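## Task

Bring the charger to the power strip's second outlet, counting from the end the cord leaves, and insert it fully and squarely. The strip must end up flat on the table, and the plug must stay seated without the robot holding it. Afterwards, release the charger and move the grippers away.

## Robot and tools

Robot: two arms, left_arm and right_arm. Each has six joints (waist, shoulder, elbow, forearm roll, wrist pitch, wrist roll) and a two-finger gripper. The names do not refer to image sides. left_arm sits on the +y side.

Scene frame: the origin is on the table surface midway between the arms. +x points out over the table, +z points up. Result state lines give each gripper's end_effector_position in metres and end_effector_quat_wxyz in this frame. That position is the point between the finger pads, about 5 mm behind the tips. It can be inaccurate, especially when the arm is stretched far out. The fingers point along the gripper's +z axis and close along its y axis.

Tool execute_actions takes "actions", a list that is empty or holds one item, plus an optional boolean "pictures" (images come by default).
- Empty list: only reports the current state.
- Wait: {"steps": N}, with N from 1 to 300 control steps of 1/30 s. Counting starts from the previous result, and your reply time is included.
- Motion: {"rows": [...], "steps": N}. There are 1 to 15 rows and at most 15 steps; the default is 15. Each row drives one step, and the final row repeats for any remaining steps.
Every row is a single flat list of 14 numbers covering both arms, even when only one arm moves. The first 7 are left_arm: waist, shoulder, elbow, forearm roll, wrist pitch, wrist roll, gripper opening. The last 7 are the same for right_arm. The joint values are absolute target angles in radians, in the same form as the Joint positions line. They are not offsets. Stated ranges: waist -2.618..2.618, shoulder 0.000..3.140, elbow -2.967..0.000, forearm roll -1.745..1.745, wrist pitch -1.220..1.220, wrist roll -2.094..2.094. The true limits may differ by up to 0.013 rad. The call is refused, and nothing is sent, if a target is more than 0.013 rad outside a range and also farther out than the joint's last reported angle. Targets beyond the real limit are clipped there, and the result may print "joint sent to its limit". A missing message does not prove there is more room.
Opening is an absolute command from -1 (closed) to +1 (fully open, pad gap 0.070 m). A full close takes at least about 1 s.

Motion limits: joint targets move at most 3 rad/s and take 0.6 s to reach that speed, and all joints of an arm are synchronised. On each step a target is kept within 0.867 rad of the measured angle. If the targets would place the gripper more than 70 mm from where it is now, the whole arm's targets are pulled back. Large moves therefore need several calls. Between calls the arms keep heading for the last row. They give up once motion has essentially stopped, including when it is blocked, or when a step is HELD. After that, only a new action produces further travel or pressing.

Result lines:
- Joint positions: per arm, six angles in rad, then the measured pad gap in metres.
- grip_measured: the measured opening on the command scale, with up to about 1 mm fixed error per gripper. Away from ±1 the fingers go to the commanded value on this scale. To hold something, command below grip_measured: about 0.04 lower grips firmly, less lower grips more gently. Pads push up to about 20 N, and a fast close can squeeze harder, sometimes enough to spring the fingers open.
- "joint command not followed": a clearance check changed or blocked some joint targets. The rest of the row still ran.
- HELD: marks steps on which your row was not sent, in whole or in part.
- MOTOR HOT: a motor has reached 65 °C. At 80 °C an OVER-TEMPERATURE FAULT drops that arm and its gripper until it cools. Carrying loads heats motors, even while you are thinking.
- Torque fault: if contact torque reaches a joint's load limit, that arm freezes for 10 s and the rest of the call is dropped. The limits are waist/shoulder/elbow 21.6 N m and the three wrist joints 7.52 N m. The wrist motors only deliver about 4 N m, so they yield under heavy contact plus held weight.

Cameras: cam_high (896x504, fixed, high above the table) and the fisheye wrist cameras cam_left_wrist and cam_right_wrist (616x616 each). The calibration supplied (K, distortion, T_world_to_cam) is approximate. Wrist camera poses are derived from the joint readings.

Tool zoom_image: {"camera": name, "region": [x0, y0, x1, y1]}. These are pixel coordinates in that camera's most recent full image, with (0,0) at the top left and a maximum size of 504x504. It returns a finer close-up.

Tool finished_scene: {"scene": n}, where n is the number of the current scene. Replying without any tool call ends everything.

Simulation time keeps running while you compose a reply, so long replies let motions continue. Something may occasionally yank a held part or shove a loose object.

Avoid:
- knocking or placing anything off the table;
- tipping the strip off flat;
- dropping or slipping the charger;
- slamming or pressing hard;
- letting the arms collide or push on each other.

Usual order: look and zoom to find the charger, the strip, its cord end and the target outlet. Open the gripper, approach from above, close gently, and lift. Align the prongs square over the outlet, lower and press in fully. Open the gripper, back away, confirm the plug stays seated, then call finished_scene.

Each tool is called after ">>>" by a JSON object that holds its "fn" and its "kwargs", one argument or row to a line.

## Session

>>> {"fn": "execute_actions", "kwargs": {
  "actions": []
}}

Scene clock: 0.00 s of 5400.00 s.
left_arm: end_effector_position=(+0.3465, +0.6497, +0.2244) grip_measured=+1.00 end_effector_quat_wxyz=(+0.246, -0.658, +0.700, +0.133) | right_arm: end_effector_position=(+0.2144, -0.6237, +0.1506) grip_measured=+1.00 end_effector_quat_wxyz=(+0.344, +0.878, -0.026, +0.332)
Joint positions: left_arm=[ 0.547  1.838 -1.769  0.349  1.135 -0.949  0.07 ] | right_arm=[-1.297  1.676 -0.965  1.582  0.361  0.538  0.07 ]

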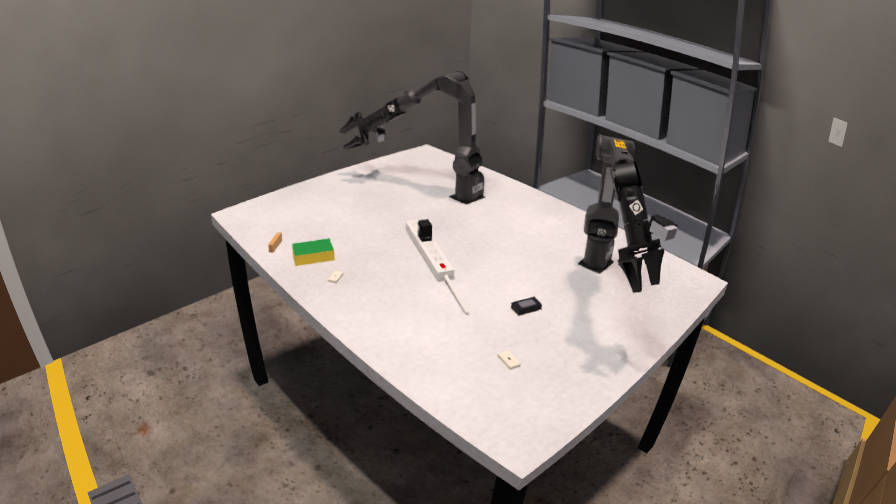

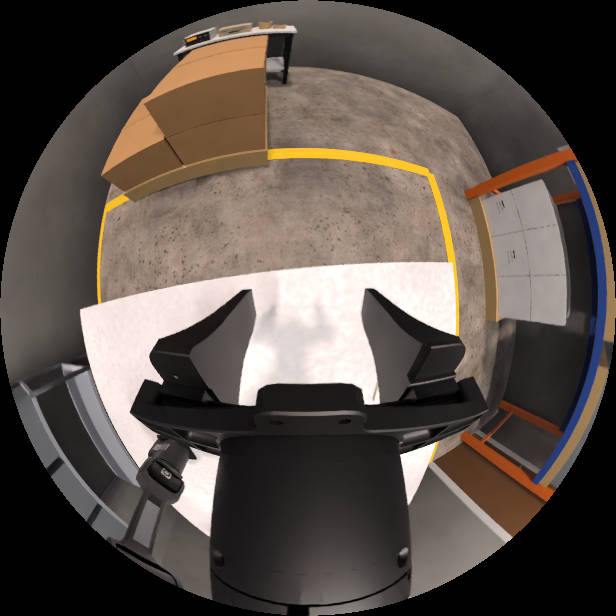

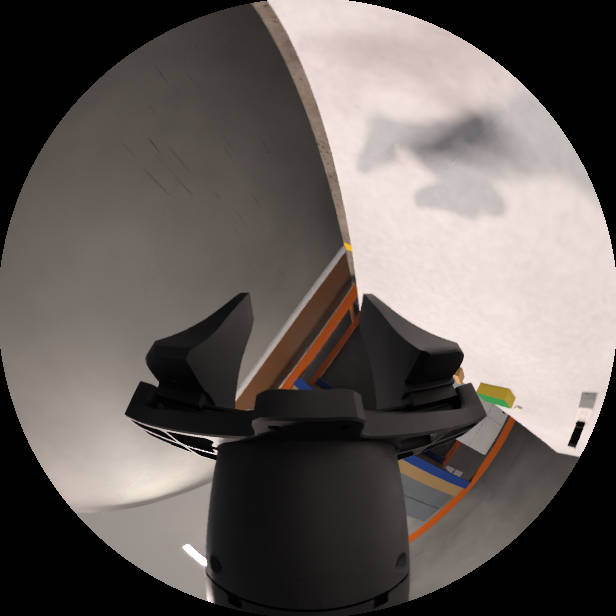

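>>> {"fn": "zoom_image", "kwargs": {
  "camera": "cam_high",
  "region": [380, 205, 500, 325]
}}

Region (380, 205, 500, 325) of cam_high's 896x504 image, scaled by 4.200, with more detail than that image has.

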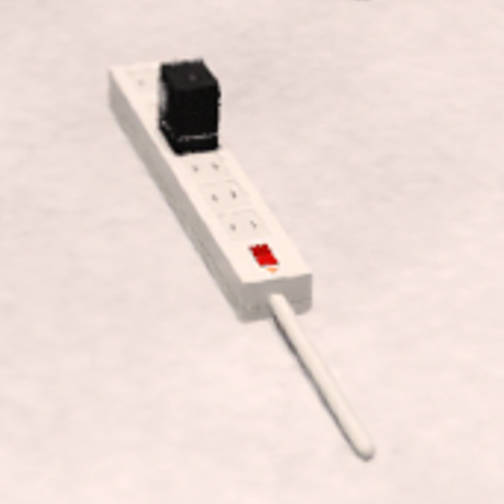

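>>> {"fn": "execute_actions", "kwargs": {
  "actions": [
    {"rows":[[-0.50,2.0,-1.667,-0.377,1.19,-1.47,1,0.289,1.641,-1.184,0.497,0.897,-1.096,1]],"steps":15}
  ],
  "pictures": false
}}

>>> {"fn": "execute_actions", "kwargs": {
  "actions": [
    {"steps":40}
  ]
}}

Scene clock: 46.10 s of 5400.00 s.
left_arm: end_effector_position=(+0.4453, +0.4729, +0.1754) grip_measured=+1.00 end_effector_quat_wxyz=(+0.177, -0.633, +0.753, -0.026) | right_arm: end_effector_position=(+0.3573, -0.4897, +0.1614) grip_measured=+1.00 end_effector_quat_wxyz=(+0.330, +0.756, +0.470, +0.313)
Joint positions: left_arm=[ 0.207  1.892 -1.734  0.099  1.153 -1.127  0.07 ] | right_arm=[-0.938  1.664 -1.041  1.228  0.551  0.178  0.07 ]
Steps of this call (steps 1 to 90: nothing new was sent; then 42.60 s passed at rest; steps 91 to 105: all 15 steps of this action). Readings (joint positions):
91: left_arm=[0.547 1.838 -1.769 0.349 1.135 -0.949] | right_arm=[-1.297 1.676 -0.965 1.582 0.361 0.538]
92: left_arm=[0.544 1.838 -1.769 0.347 1.135 -0.950] | right_arm=[-1.294 1.676 -0.965 1.579 0.363 0.535]
94: left_arm=[0.519 1.841 -1.767 0.325 1.136 -0.966] | right_arm=[-1.269 1.676 -0.971 1.552 0.378 0.508]
98: left_arm=[0.410 1.861 -1.754 0.238 1.142 -1.028] | right_arm=[-1.158 1.671 -0.998 1.440 0.446 0.396]
105: the state above

Scene clock: 47.43 s of 5400.00 s.
left_arm: end_effector_position=(+0.3854, +0.0789, +0.1179) grip_measured=+1.00 end_effector_quat_wxyz=(-0.105, -0.545, +0.817, -0.158) | right_arm: end_effector_position=(+0.3331, -0.0187, +0.1398) grip_measured=+1.00 end_effector_quat_wxyz=(+0.216, -0.530, +0.808, +0.142)
Joint positions: left_arm=[-0.499  2.001 -1.667 -0.377  1.19  -1.471  0.07 ] | right_arm=[ 0.29   1.641 -1.184  0.497  0.897 -1.096  0.07 ]
Steps of this call (steps 1 to 40: the robot went on to your last target). Readings (joint positions):
1: left_arm=[0.178 1.897 -1.732 0.080 1.154 -1.141] | right_arm=[-0.906 1.663 -1.047 1.200 0.564 0.146]
2: left_arm=[0.149 1.901 -1.729 0.060 1.156 -1.155] | right_arm=[-0.873 1.663 -1.052 1.173 0.577 0.114]
4: left_arm=[0.091 1.910 -1.723 0.021 1.159 -1.183] | right_arm=[-0.807 1.661 -1.062 1.121 0.602 0.047]
8: left_arm=[-0.026 1.928 -1.712 -0.057 1.165 -1.240] | right_arm=[-0.672 1.658 -1.081 1.026 0.646 -0.088]
40: the state above
camera_calibration (this result's frames):
cam_left_wrist: T_world_to_cam=[[0.92225, -0.364234, 0.129575, -0.34166], [-0.30865, -0.491892, 0.814112, 0.0555612], [-0.23279, -0.790807, -0.566068, 0.340968], [0, 0, 0, 1]] pos_world=[0.411619, 0.172526, 0.192049]
cam_right_wrist: T_world_to_cam=[[0.921335, -0.388742, 0.00467778, -0.314343], [-0.387244, -0.916586, 0.0995562, 0.0937696], [-0.0344141, -0.093536, -0.995021, 0.271546], [0, 0, 0, 1]] pos_world=[0.335271, -0.010851, 0.262329]

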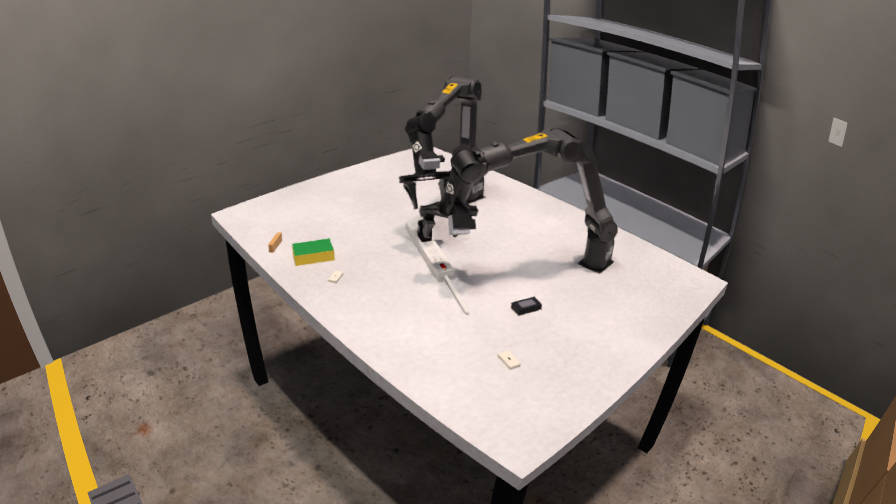

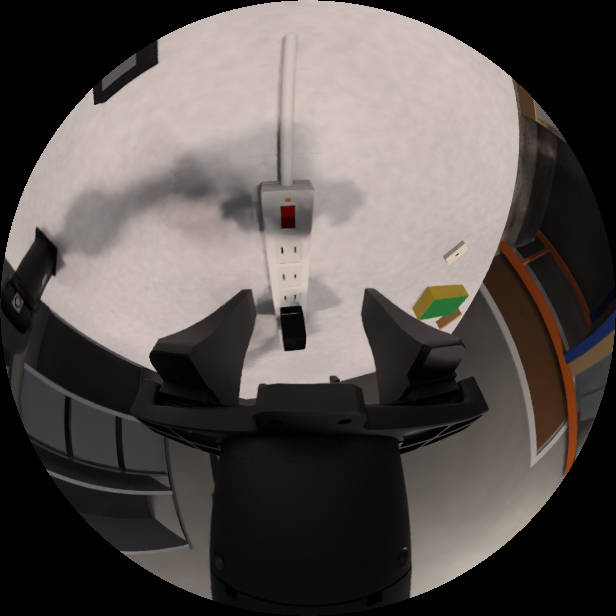

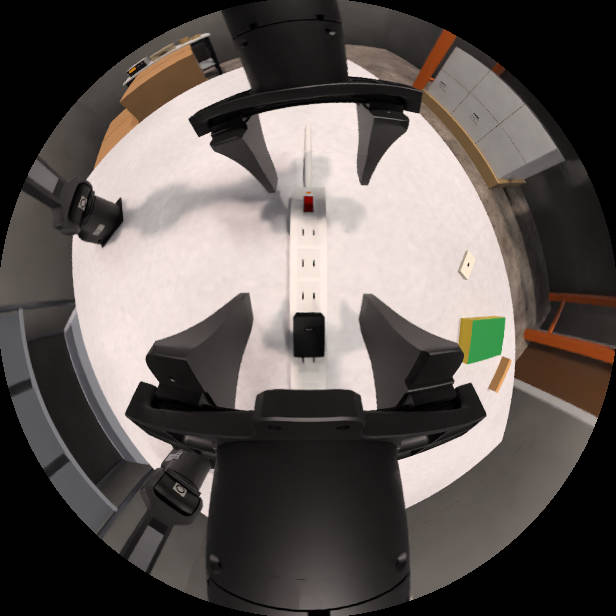

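>>> {"fn": "zoom_image", "kwargs": {
  "camera": "cam_right_wrist",
  "region": [208, 180, 408, 380]
}}

>>> {"fn": "zoom_image", "kwargs": {
  "camera": "cam_left_wrist",
  "region": [200, 170, 400, 370]
}}

Region (208, 180, 408, 380) of cam_right_wrist's 616x616 image, scaled by 2.520, with more detail than that image has.

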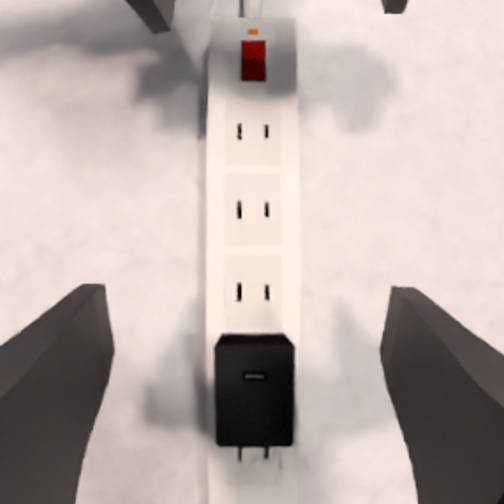

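Region (200, 170, 400, 370) of cam_left_wrist's 616x616 image, scaled by 2.520, with more detail than that image has.

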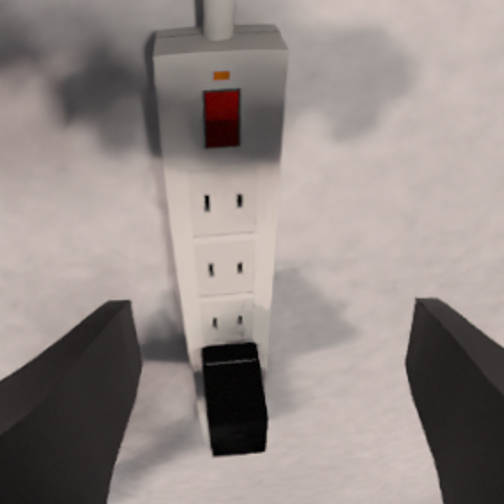

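>>> {"fn": "execute_actions", "kwargs": {
  "actions": [
    {"rows":[[-0.653,2.169,-1.710,-0.375,1.167,-1.592,1,0.183,1.607,-1.016,0.582,0.831,-1.295,0.6]],"steps":15}
  ],
  "pictures": false
}}

>>> {"fn": "execute_actions", "kwargs": {
  "actions": [
    {"steps":8}
  ]
}}

Scene clock: 73.63 s of 5400.00 s.
left_arm: end_effector_position=(+0.3533, +0.0208, +0.0549) grip_measured=+1.00 end_effector_quat_wxyz=(-0.145, -0.545, +0.821, -0.095) | right_arm: end_effector_position=(+0.3209, -0.0544, +0.1095) grip_measured=+0.60 end_effector_quat_wxyz=(+0.216, -0.529, +0.808, +0.142)
Joint positions: left_arm=[-0.653  2.171 -1.71  -0.375  1.167 -1.593  0.07 ] | right_arm=[ 0.182  1.607 -1.014  0.582  0.831 -1.295  0.056]
Steps of this call (steps 1 to 30: the robot went on to your last target; steps 31 to 90: nothing new was sent; then 22.70 s passed at rest; steps 91 to 105: all 15 steps of this action). Readings (joint positions):
91: left_arm=[-0.500 2.000 -1.667 -0.377 1.190 -1.470] | right_arm=[0.289 1.641 -1.184 0.497 0.897 -1.096]
92: left_arm=[-0.503 2.002 -1.668 -0.377 1.189 -1.471] | right_arm=[0.287 1.641 -1.182 0.499 0.896 -1.100]
94: left_arm=[-0.526 2.025 -1.676 -0.377 1.186 -1.490] | right_arm=[0.274 1.637 -1.162 0.511 0.886 -1.127]
98: left_arm=[-0.623 2.134 -1.700 -0.377 1.171 -1.567] | right_arm=[0.214 1.618 -1.064 0.558 0.849 -1.240]
105: the state above

Scene clock: 73.90 s of 5400.00 s.
left_arm: end_effector_position=(+0.3535, +0.0209, +0.0556) grip_measured=+1.00 end_effector_quat_wxyz=(-0.145, -0.544, +0.821, -0.096) | right_arm: end_effector_position=(+0.3211, -0.0540, +0.1099) grip_measured=+0.60 end_effector_quat_wxyz=(+0.217, -0.529, +0.808, +0.142)
Joint positions: left_arm=[-0.652  2.169 -1.711 -0.375  1.167 -1.592  0.07 ] | right_arm=[ 0.183  1.607 -1.016  0.582  0.831 -1.295  0.056]
Steps of this call (steps 1 to 8: the robot went on to your last target). Readings (joint positions):
1: left_arm=[-0.652 2.170 -1.711 -0.375 1.167 -1.593] | right_arm=[0.182 1.607 -1.015 0.582 0.831 -1.295]
2: left_arm=[-0.652 2.170 -1.711 -0.375 1.167 -1.593] | right_arm=[0.182 1.607 -1.015 0.582 0.831 -1.295]
4: left_arm=[-0.652 2.169 -1.711 -0.375 1.167 -1.593] | right_arm=[0.182 1.607 -1.015 0.582 0.831 -1.295]
8: the state above
camera_calibration (this result's frames):
cam_left_wrist: T_world_to_cam=[[0.91782, -0.396737, -0.0143568, -0.31501], [-0.217575, -0.532933, 0.817706, 0.0363901], [-0.332066, -0.747384, -0.575456, 0.287075], [0, 0, 0, 1]] pos_world=[0.392367, 0.108973, 0.13092]
cam_right_wrist: T_world_to_cam=[[0.920741, -0.390146, 0.00465504, -0.316813], [-0.388664, -0.916065, 0.0988132, 0.0603392], [-0.0342872, -0.0927906, -0.995095, 0.238133], [0, 0, 0, 1]] pos_world=[0.32332, -0.0462324, 0.232477]

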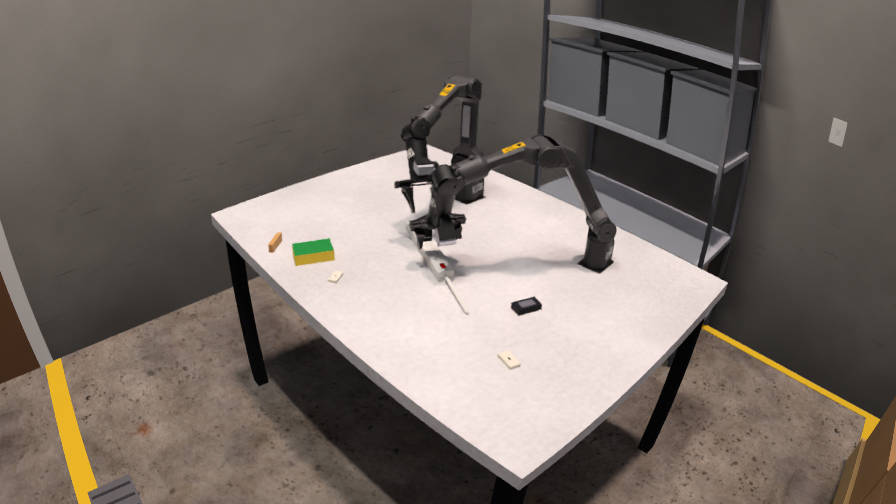

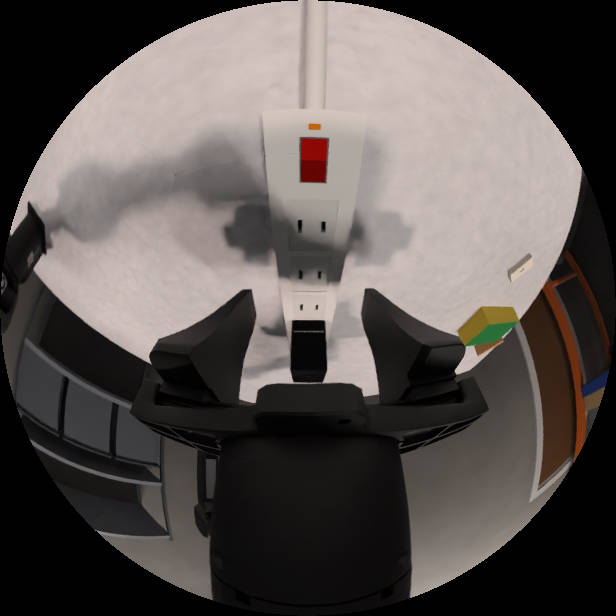

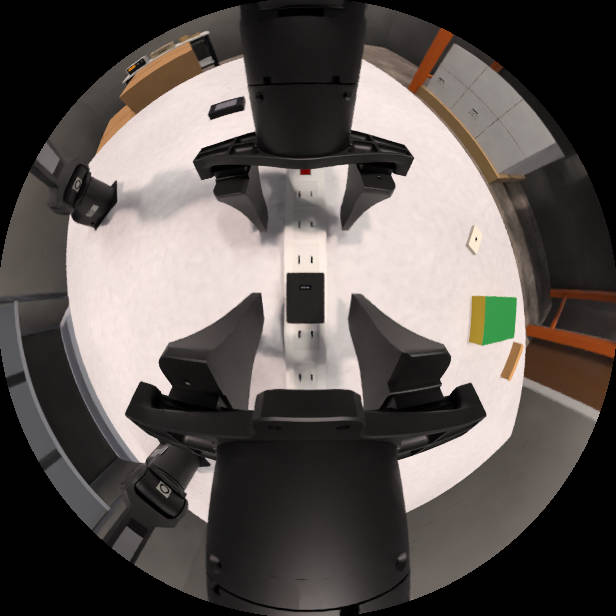

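>>> {"fn": "execute_actions", "kwargs": {
  "actions": [
    {"rows":[[-0.653,2.181,-1.693,-0.381,1.140,-1.573,1,0.183,1.627,-0.988,0.610,0.792,-1.335,0.6],[-0.653,2.181,-1.693,-0.381,1.140,-1.573,0.9,0.183,1.627,-0.988,0.610,0.792,-1.335,0.6],[-0.653,2.181,-1.693,-0.381,1.140,-1.573,0.9,0.183,1.627,-0.988,0.610,0.792,-1.335,0.6],[-0.653,2.194,-1.677,-0.387,1.112,-1.555,0.9,0.183,1.649,-0.961,0.640,0.753,-1.377,0.6],[-0.653,2.194,-1.677,-0.387,1.112,-1.555,0.9,0.183,1.649,-0.961,0.640,0.753,-1.377,0.6],[-0.653,2.194,-1.677,-0.387,1.112,-1.555,0.9,0.183,1.649,-0.961,0.640,0.753,-1.377,0.6],[-0.653,2.219,-1.644,-0.398,1.058,-1.517,0.8,0.183,1.694,-0.908,0.707,0.675,-1.466,0.5]],"steps":15}
  ],
  "pictures": false
}}

>>> {"fn": "execute_actions", "kwargs": {
  "actions": [
    {"rows":[[-0.653,2.219,-1.644,-0.398,1.058,-1.517,0.5,0.183,1.694,-0.908,0.707,0.675,-1.466,0.2]],"steps":12}
  ]
}}

Scene clock: 81.97 s of 5400.00 s.
left_arm: end_effector_position=(+0.3534, +0.0204, +0.0169) grip_measured=+0.80 end_effector_quat_wxyz=(-0.144, -0.533, +0.828, -0.097) | right_arm: end_effector_position=(+0.3206, -0.0540, +0.0611) grip_measured=+0.50 end_effector_quat_wxyz=(+0.216, -0.529, +0.808, +0.142)
Joint positions: left_arm=[-0.653  2.221 -1.643 -0.398  1.057 -1.515  0.063] | right_arm=[ 0.183  1.695 -0.906  0.708  0.674 -1.467  0.052]
Steps of this call (steps 1 to 15: the robot went on to your last target; steps 16 to 90: nothing new was sent; then 4.57 s passed at rest; steps 91 to 105: all 15 steps of this action). Readings (joint positions):
91: left_arm=[-0.653 2.169 -1.710 -0.375 1.167 -1.592] | right_arm=[0.183 1.607 -1.016 0.582 0.831 -1.295]
92: left_arm=[-0.653 2.169 -1.708 -0.375 1.163 -1.589] | right_arm=[0.183 1.608 -1.015 0.584 0.828 -1.298]
94: left_arm=[-0.653 2.176 -1.695 -0.380 1.142 -1.574] | right_arm=[0.183 1.620 -0.999 0.601 0.803 -1.323]
98: left_arm=[-0.653 2.197 -1.671 -0.388 1.103 -1.549] | right_arm=[0.183 1.654 -0.955 0.647 0.744 -1.387]
105: the state above

Scene clock: 82.37 s of 5400.00 s.
left_arm: end_effector_position=(+0.3538, +0.0201, +0.0182) grip_measured=+0.50 end_effector_quat_wxyz=(-0.144, -0.533, +0.828, -0.098) | right_arm: end_effector_position=(+0.3211, -0.0539, +0.0619) grip_measured=+0.20 end_effector_quat_wxyz=(+0.216, -0.529, +0.808, +0.142)
Joint positions: left_arm=[-0.653  2.219 -1.644 -0.398  1.058 -1.517  0.052] | right_arm=[ 0.183  1.694 -0.908  0.707  0.675 -1.466  0.042]
Steps of this call (steps 1 to 12: all 12 steps of this action). Readings (joint positions):
1: left_arm=[-0.653 2.221 -1.643 -0.398 1.058 -1.515] | right_arm=[0.183 1.695 -0.906 0.708 0.675 -1.466]
2: left_arm=[-0.653 2.221 -1.643 -0.398 1.058 -1.516] | right_arm=[0.183 1.695 -0.906 0.708 0.675 -1.466]
4: left_arm=[-0.653 2.221 -1.644 -0.398 1.058 -1.516] | right_arm=[0.183 1.694 -0.907 0.707 0.675 -1.466]
8: left_arm=[-0.653 2.220 -1.644 -0.398 1.058 -1.517] | right_arm=[0.183 1.694 -0.908 0.707 0.675 -1.466]
12: the state above
camera_calibration (this result's frames):
cam_left_wrist: T_world_to_cam=[[0.907913, -0.419133, -0.00471592, -0.312379], [-0.237389, -0.523432, 0.818331, 0.0734425], [-0.345458, -0.741854, -0.574728, 0.26969], [0, 0, 0, 1]] pos_world=[0.394214, 0.107585, 0.0934251]
cam_right_wrist: T_world_to_cam=[[0.921094, -0.389314, 0.00438113, -0.316527], [-0.387789, -0.916367, 0.0994551, 0.0648076], [-0.0347046, -0.0933065, -0.995032, 0.190444], [0, 0, 0, 1]] pos_world=[0.323293, -0.0460715, 0.184439]

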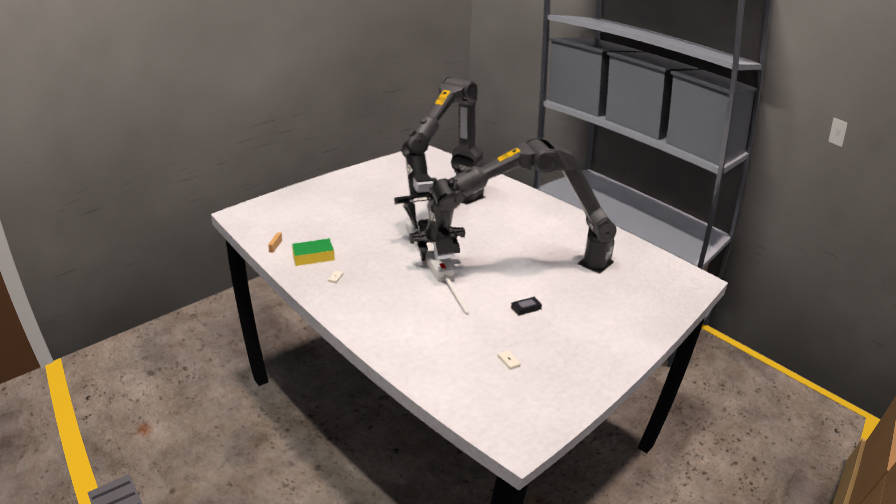

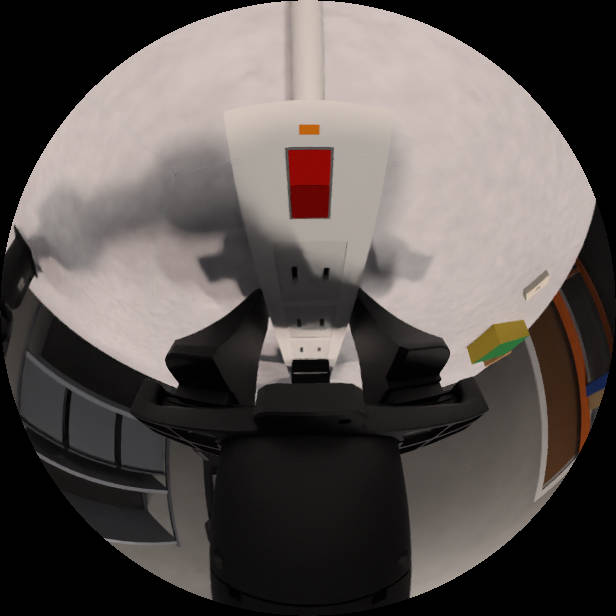

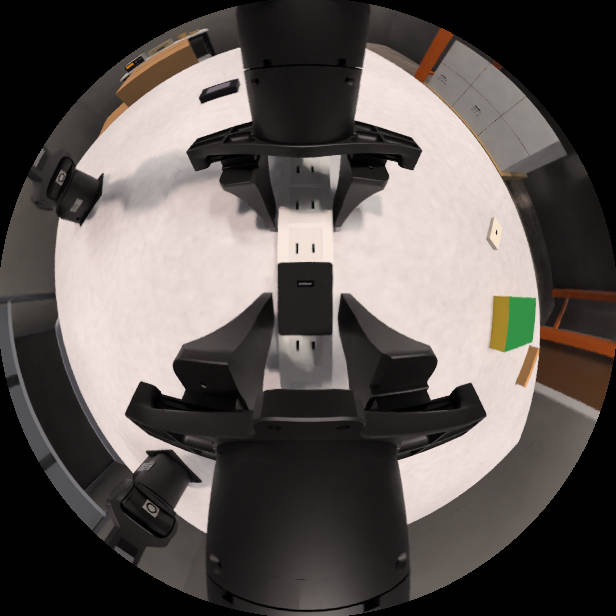

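>>> {"fn": "execute_actions", "kwargs": {
  "actions": [
    {"rows":[[-0.653,2.219,-1.644,-0.398,1.058,-1.517,0.4,0.1946,1.701,-0.9175,0.704,0.671,-1.453,0.2],[-0.653,2.219,-1.644,-0.398,1.058,-1.517,0.35,0.1946,1.701,-0.9175,0.704,0.671,-1.453,0.15],[-0.653,2.219,-1.644,-0.398,1.058,-1.517,0.32,0.1946,1.701,-0.9175,0.704,0.671,-1.453,0.1],[-0.653,2.219,-1.644,-0.398,1.058,-1.517,0.29,0.1946,1.701,-0.9175,0.704,0.671,-1.453,0.05],[-0.653,2.219,-1.644,-0.398,1.058,-1.517,0.27,0.1946,1.701,-0.9175,0.704,0.671,-1.453,0.0],[-0.653,2.219,-1.644,-0.398,1.058,-1.517,0.25,0.1946,1.701,-0.9175,0.704,0.671,-1.453,-0.04],[-0.653,2.219,-1.644,-0.398,1.058,-1.517,0.23,0.1946,1.701,-0.9175,0.704,0.671,-1.453,-0.08],[-0.653,2.219,-1.644,-0.398,1.058,-1.517,0.21,0.1946,1.701,-0.9175,0.704,0.671,-1.453,-0.11],[-0.653,2.219,-1.644,-0.398,1.058,-1.517,0.19,0.1946,1.701,-0.9175,0.704,0.671,-1.453,-0.14],[-0.653,2.219,-1.644,-0.398,1.058,-1.517,0.17,0.1946,1.701,-0.9175,0.704,0.671,-1.453,-0.17],[-0.653,2.219,-1.644,-0.398,1.058,-1.517,0.15,0.1946,1.701,-0.9175,0.704,0.671,-1.453,-0.20],[-0.653,2.219,-1.644,-0.398,1.058,-1.517,0.15,0.1946,1.701,-0.9175,0.704,0.671,-1.453,-0.23],[-0.653,2.219,-1.644,-0.398,1.058,-1.517,0.15,0.1946,1.701,-0.9175,0.704,0.671,-1.453,-0.26]],"steps":15}
  ]
}}

Scene clock: 96.40 s of 5400.00 s.
left_arm: end_effector_position=(+0.3541, +0.0200, +0.0184) grip_measured=+0.24 end_effector_quat_wxyz=(-0.143, -0.534, +0.828, -0.099) | right_arm: end_effector_position=(+0.3224, -0.0497, +0.0624) grip_measured=-0.12 end_effector_quat_wxyz=(+0.217, -0.530, +0.807, +0.142)
Joint positions: left_arm=[-0.653  2.219 -1.644 -0.398  1.057 -1.518  0.043] | right_arm=[ 0.196  1.7   -0.919  0.704  0.673 -1.453  0.031]
Steps of this call (steps 1 to 15: the robot went on to your last target; steps 16 to 90: nothing new was sent; then 10.53 s passed at rest; steps 91 to 105: all 15 steps of this action). Readings (joint positions):
91: left_arm=[-0.653 2.219 -1.644 -0.398 1.058 -1.517] | right_arm=[0.183 1.694 -0.908 0.707 0.675 -1.466]
92: left_arm=[-0.653 2.219 -1.644 -0.398 1.058 -1.517] | right_arm=[0.187 1.696 -0.911 0.706 0.675 -1.462]
94: left_arm=[-0.653 2.219 -1.644 -0.398 1.058 -1.517] | right_arm=[0.195 1.700 -0.919 0.704 0.672 -1.451]
98: left_arm=[-0.653 2.219 -1.644 -0.398 1.058 -1.518] | right_arm=[0.196 1.700 -0.919 0.704 0.673 -1.452]
105: the state above
camera_calibration (this result's frames):
cam_left_wrist: T_world_to_cam=[[0.908391, -0.418105, -0.00363898, -0.312891], [-0.237526, -0.523182, 0.818451, 0.0732287], [-0.344102, -0.742609, -0.574565, 0.269355], [0, 0, 0, 1]] pos_world=[0.394307, 0.107516, 0.0936896]
cam_right_wrist: T_world_to_cam=[[0.922026, -0.387104, 0.00437215, -0.316325], [-0.385616, -0.917369, 0.0986608, 0.0684686], [-0.0341811, -0.0926538, -0.995112, 0.191258], [0, 0, 0, 1]] pos_world=[0.3246, -0.0419188, 0.184951]

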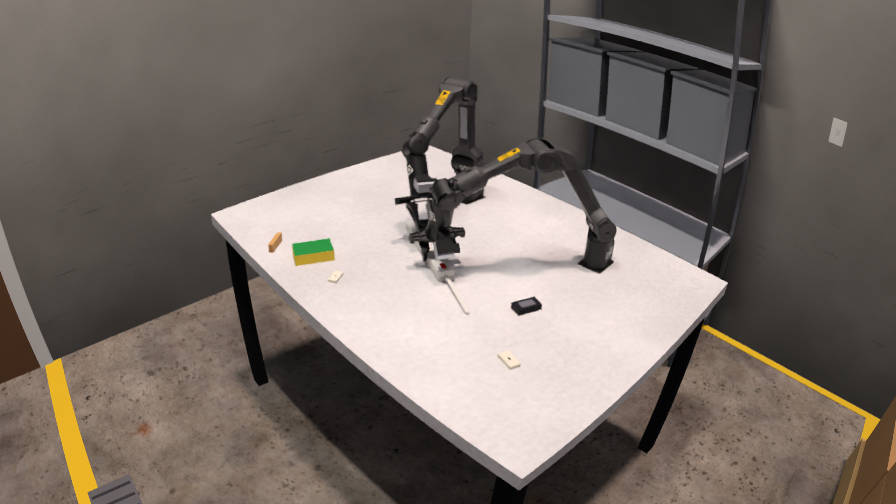

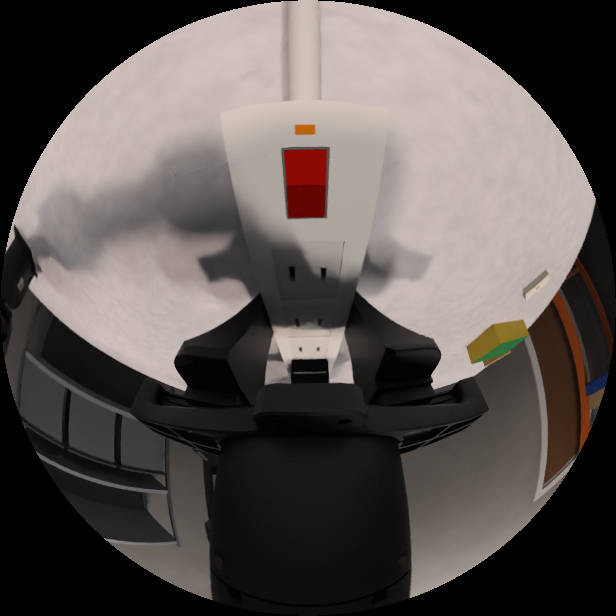

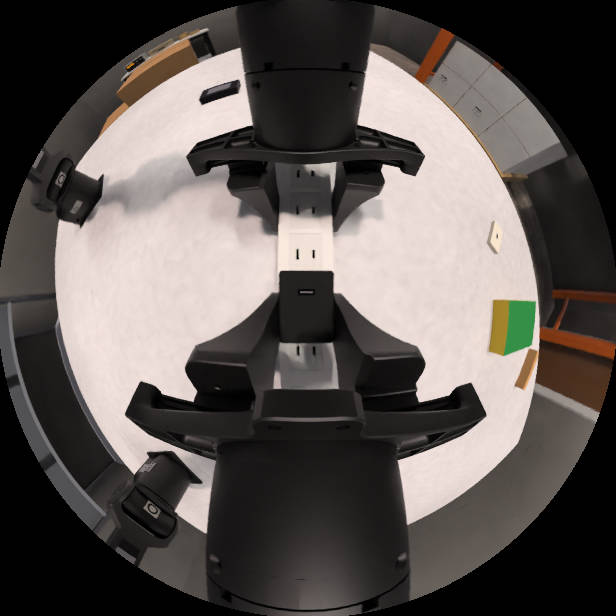

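>>> {"fn": "execute_actions", "kwargs": {
  "actions": []
}}

>>> {"fn": "zoom_image", "kwargs": {
  "camera": "cam_right_wrist",
  "region": [222, 200, 390, 368]
}}

Scene clock: 100.80 s of 5400.00 s.
left_arm: end_effector_position=(+0.3539, +0.0200, +0.0184) grip_measured=+0.24 end_effector_quat_wxyz=(-0.143, -0.533, +0.828, -0.098) | right_arm: end_effector_position=(+0.3227, -0.0501, +0.0620) grip_measured=-0.12 end_effector_quat_wxyz=(+0.217, -0.530, +0.808, +0.142)
Joint positions: left_arm=[-0.653  2.219 -1.644 -0.398  1.058 -1.517  0.043] | right_arm=[ 0.195  1.701 -0.918  0.704  0.671 -1.453  0.031]
Steps of this call (steps 1 to 15: the robot went on to your last target; steps 16 to 90: nothing new was sent; then 1.40 s passed at rest). Readings (joint positions):
1: left_arm=[-0.653 2.219 -1.644 -0.398 1.057 -1.518] | right_arm=[0.196 1.700 -0.918 0.704 0.673 -1.453]
2: left_arm=[-0.653 2.219 -1.644 -0.398 1.057 -1.518] | right_arm=[0.196 1.700 -0.918 0.704 0.673 -1.453]
4: left_arm=[-0.653 2.219 -1.644 -0.398 1.057 -1.518] | right_arm=[0.196 1.700 -0.918 0.704 0.673 -1.453]
8: left_arm=[-0.653 2.219 -1.644 -0.398 1.057 -1.518] | right_arm=[0.196 1.700 -0.918 0.704 0.672 -1.453]
90: the state above
All arms were judged still, so your last target was given up. Only a new action makes them travel on or press farther. Fingers that are still opening or closing keep moving.
camera_calibration (this result's frames):
cam_left_wrist: T_world_to_cam=[[0.908021, -0.418905, -0.00396179, -0.312582], [-0.237754, -0.523098, 0.818438, 0.0733644], [-0.34492, -0.742217, -0.574581, 0.269615], [0, 0, 0, 1]] pos_world=[0.394269, 0.107548, 0.093633]
cam_right_wrist: T_world_to_cam=[[0.921261, -0.388915, 0.00478469, -0.316588], [-0.387441, -0.916551, 0.0991109, 0.0687597], [-0.0341603, -0.0931608, -0.995065, 0.190819], [0, 0, 0, 1]] pos_world=[0.324819, -0.0423272, 0.184577]

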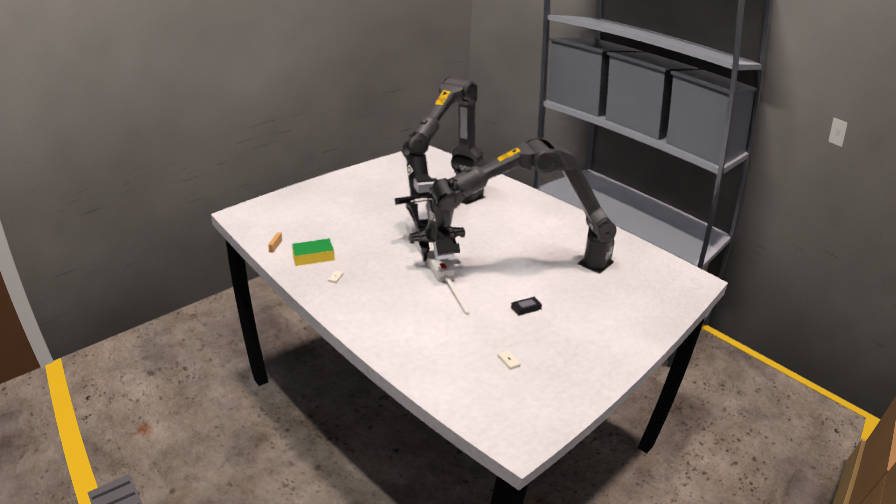

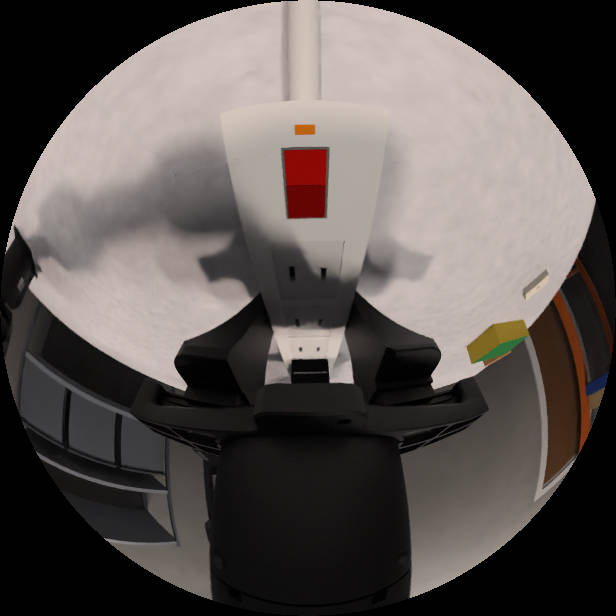

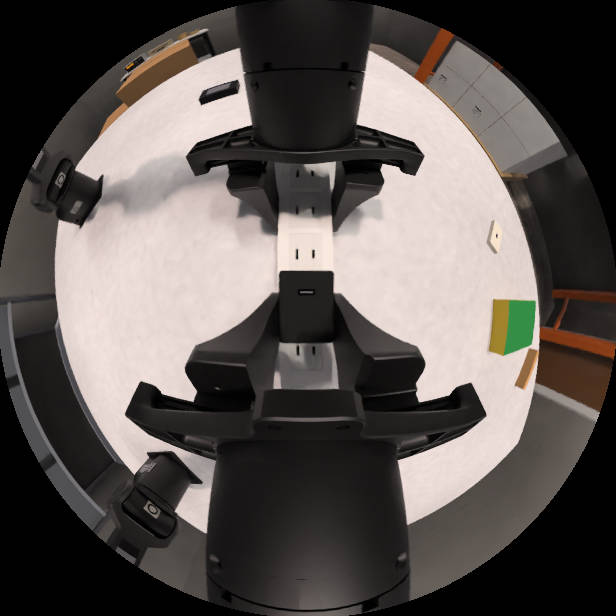

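Region (222, 200, 390, 368) of cam_right_wrist's 616x616 image, scaled by 3.000, with more detail than that image has.

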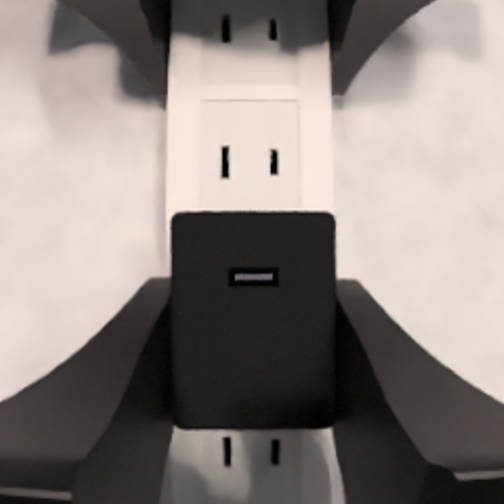

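>>> {"fn": "execute_actions", "kwargs": {
  "actions": [
    {"rows":[[-0.653,2.219,-1.644,-0.398,1.058,-1.517,0.15,0.1946,1.6985,-0.920,0.700,0.675,-1.448,-0.26],[-0.653,2.219,-1.644,-0.398,1.058,-1.517,0.15,0.1946,1.696,-0.9226,0.696,0.679,-1.443,-0.26],[-0.653,2.219,-1.644,-0.398,1.058,-1.517,0.15,0.1946,1.6935,-0.9251,0.692,0.683,-1.438,-0.26],[-0.653,2.219,-1.644,-0.398,1.058,-1.517,0.15,0.1946,1.691,-0.9277,0.6885,0.687,-1.433,-0.26],[-0.653,2.219,-1.644,-0.398,1.058,-1.517,0.15,0.1946,1.6885,-0.9302,0.685,0.691,-1.428,-0.26],[-0.653,2.219,-1.644,-0.398,1.058,-1.517,0.15,0.1946,1.686,-0.9328,0.681,0.695,-1.423,-0.26],[-0.653,2.219,-1.644,-0.398,1.058,-1.517,0.15,0.1946,1.6835,-0.9353,0.677,0.699,-1.418,-0.26],[-0.653,2.219,-1.644,-0.398,1.058,-1.517,0.15,0.1946,1.681,-0.9379,0.6735,0.703,-1.413,-0.26],[-0.653,2.219,-1.644,-0.398,1.058,-1.517,0.15,0.1946,1.6785,-0.9405,0.670,0.707,-1.408,-0.26],[-0.653,2.219,-1.644,-0.398,1.058,-1.517,0.15,0.1946,1.676,-0.943,0.666,0.711,-1.4035,-0.26]],"steps":15}
  ]
}}

>>> {"fn": "zoom_image", "kwargs": {
  "camera": "cam_right_wrist",
  "region": [222, 200, 390, 368]
}}

Scene clock: 107.33 s of 5400.00 s.
left_arm: end_effector_position=(+0.3532, +0.0185, +0.0223) grip_measured=+0.24 end_effector_quat_wxyz=(-0.145, -0.533, +0.828, -0.101) | right_arm: end_effector_position=(+0.3220, -0.0515, +0.0721) grip_measured=-0.12 end_effector_quat_wxyz=(+0.214, -0.530, +0.809, +0.141)
Joint positions: left_arm=[-0.654  2.212 -1.646 -0.403  1.063 -1.517  0.043] | right_arm=[ 0.193  1.679 -0.94   0.662  0.709 -1.403  0.031]
Steps of this call (steps 1 to 90: nothing new was sent; then 3.03 s passed at rest; steps 91 to 105: all 15 steps of this action). Readings (joint positions):
91: left_arm=[-0.653 2.219 -1.644 -0.398 1.058 -1.517] | right_arm=[0.195 1.701 -0.918 0.704 0.671 -1.453]
92: left_arm=[-0.653 2.219 -1.644 -0.398 1.058 -1.517] | right_arm=[0.195 1.700 -0.918 0.701 0.672 -1.450]
94: left_arm=[-0.654 2.219 -1.644 -0.401 1.058 -1.517] | right_arm=[0.194 1.698 -0.921 0.689 0.678 -1.439]
98: left_arm=[-0.655 2.216 -1.644 -0.403 1.061 -1.517] | right_arm=[0.193 1.690 -0.930 0.672 0.695 -1.418]
105: the state above
camera_calibration (this result's frames):
cam_left_wrist: T_world_to_cam=[[0.907682, -0.419658, -0.00062445, -0.312445], [-0.238665, -0.517433, 0.821768, 0.0693126], [-0.345184, -0.745755, -0.569822, 0.27049], [0, 0, 0, 1]] pos_world=[0.393512, 0.106464, 0.0969774]
cam_right_wrist: T_world_to_cam=[[0.921036, -0.389472, 0.00189353, -0.316316], [-0.387499, -0.915859, 0.105104, 0.0658908], [-0.0392008, -0.0975383, -0.994459, 0.202005], [0, 0, 0, 1]] pos_world=[0.32479, -0.0431462, 0.194559]

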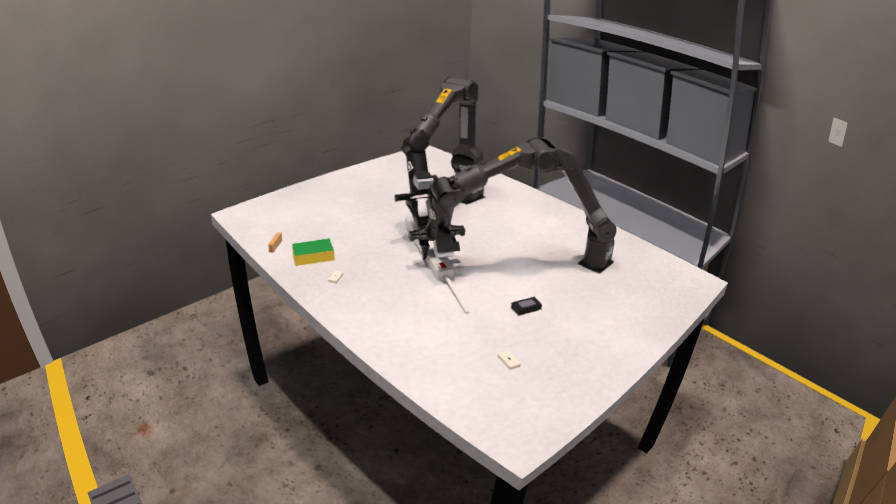

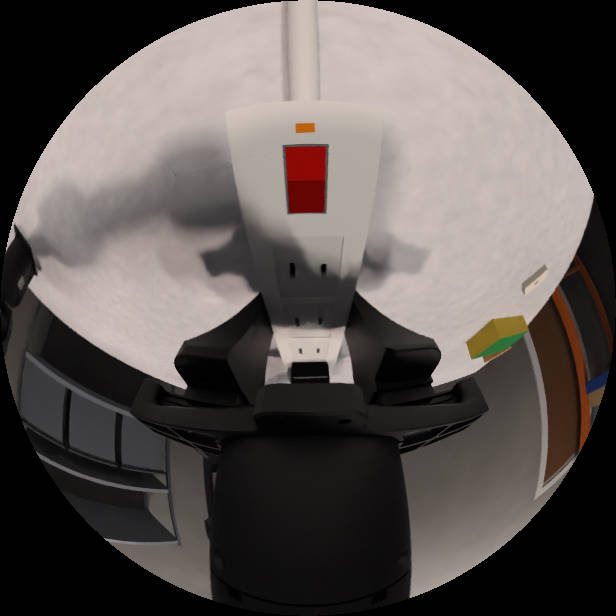

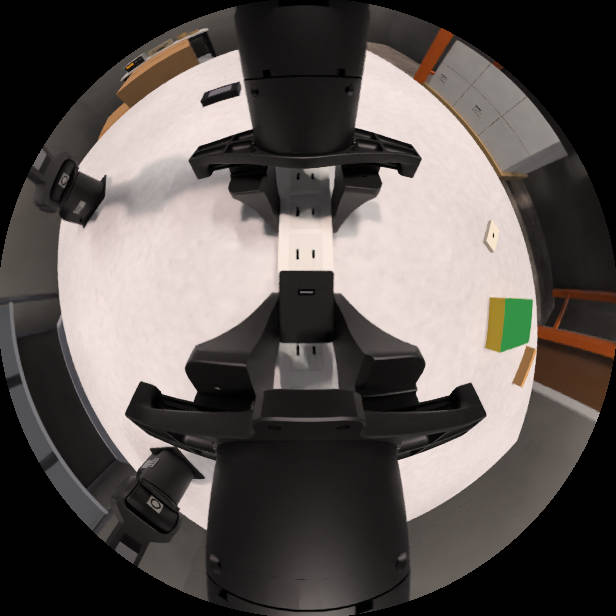

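Region (222, 200, 390, 368) of cam_right_wrist's 616x616 image, scaled by 3.000, with more detail than that image has.

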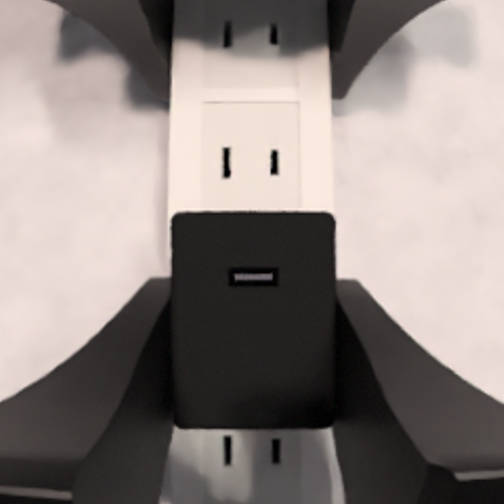

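The strip lifted with it; the controllers have integral action, so check the state now.

>>> {"fn": "execute_actions", "kwargs": {
  "actions": [
    {"rows":[[-0.653,2.224,-1.644,-0.398,1.056,-1.517,0.1,0.1946,1.676,-0.943,0.666,0.711,-1.4035,-0.26]],"steps":15}
  ]
}}

>>> {"fn": "zoom_image", "kwargs": {
  "camera": "cam_right_wrist",
  "region": [222, 200, 390, 368]
}}

Scene clock: 110.07 s of 5400.00 s.
left_arm: end_effector_position=(+0.3537, +0.0202, +0.0175) grip_measured=+0.24 end_effector_quat_wxyz=(-0.144, -0.534, +0.828, -0.097) | right_arm: end_effector_position=(+0.3225, -0.0501, +0.0742) grip_measured=-0.12 end_effector_quat_wxyz=(+0.216, -0.530, +0.808, +0.142)
Joint positions: left_arm=[-0.653  2.221 -1.644 -0.398  1.059 -1.517  0.043] | right_arm=[ 0.195  1.676 -0.943  0.666  0.711 -1.404  0.031]
Steps of this call (steps 1 to 15: the robot went on to your last target; steps 16 to 67: nothing new was sent; steps 68 to 82: all 15 steps of this action). Readings (joint positions):
68: left_arm=[-0.653 2.220 -1.644 -0.398 1.058 -1.517] | right_arm=[0.195 1.676 -0.943 0.666 0.711 -1.404]
69: left_arm=[-0.653 2.221 -1.644 -0.398 1.058 -1.517] | right_arm=[0.195 1.676 -0.943 0.666 0.711 -1.404]
71: left_arm=[-0.653 2.221 -1.644 -0.398 1.059 -1.517] | right_arm=[0.195 1.676 -0.943 0.666 0.711 -1.404]
75: left_arm=[-0.653 2.221 -1.644 -0.398 1.059 -1.517] | right_arm=[0.195 1.676 -0.943 0.666 0.711 -1.404]
82: the state above
camera_calibration (this result's frames):
cam_left_wrist: T_world_to_cam=[[0.907887, -0.419163, -0.00661161, -0.312162], [-0.235976, -0.524021, 0.818363, 0.0734423], [-0.346492, -0.741421, -0.574664, 0.269664], [0, 0, 0, 1]] pos_world=[0.394175, 0.107573, 0.0927998]
cam_right_wrist: T_world_to_cam=[[0.921424, -0.388539, 0.00380456, -0.316496], [-0.386966, -0.91672, 0.0994043, 0.0673155], [-0.0351348, -0.0930658, -0.99504, 0.203229], [0, 0, 0, 1]] pos_world=[0.324816, -0.042348, 0.196734]

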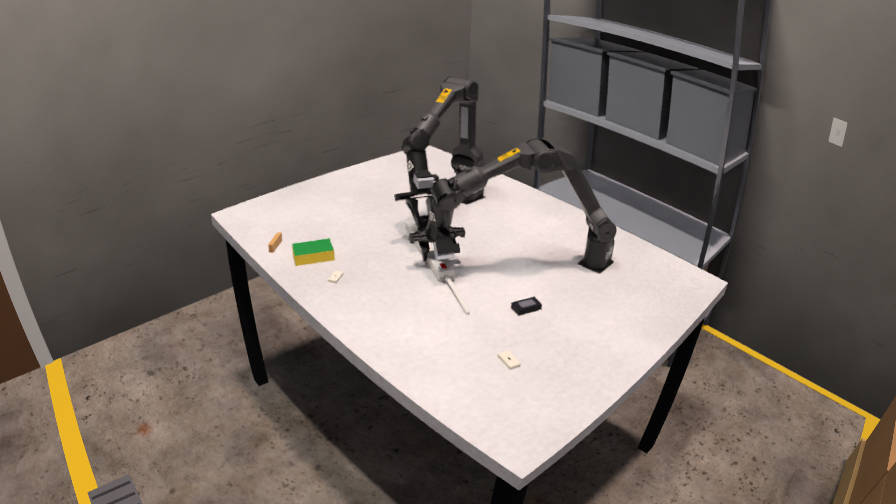

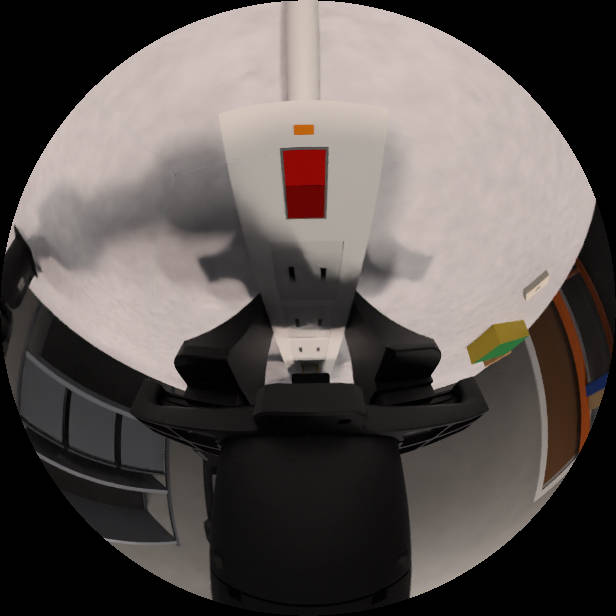

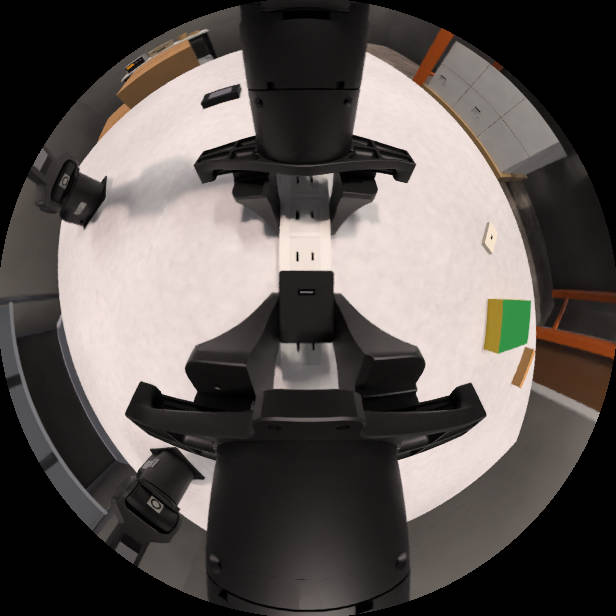

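Region (222, 200, 390, 368) of cam_right_wrist's 616x616 image, scaled by 3.000, with more detail than that image has.

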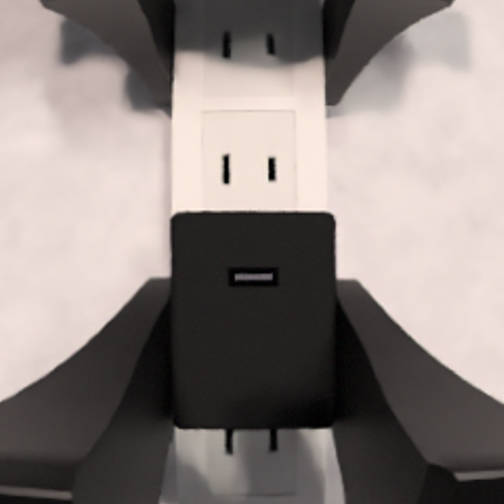

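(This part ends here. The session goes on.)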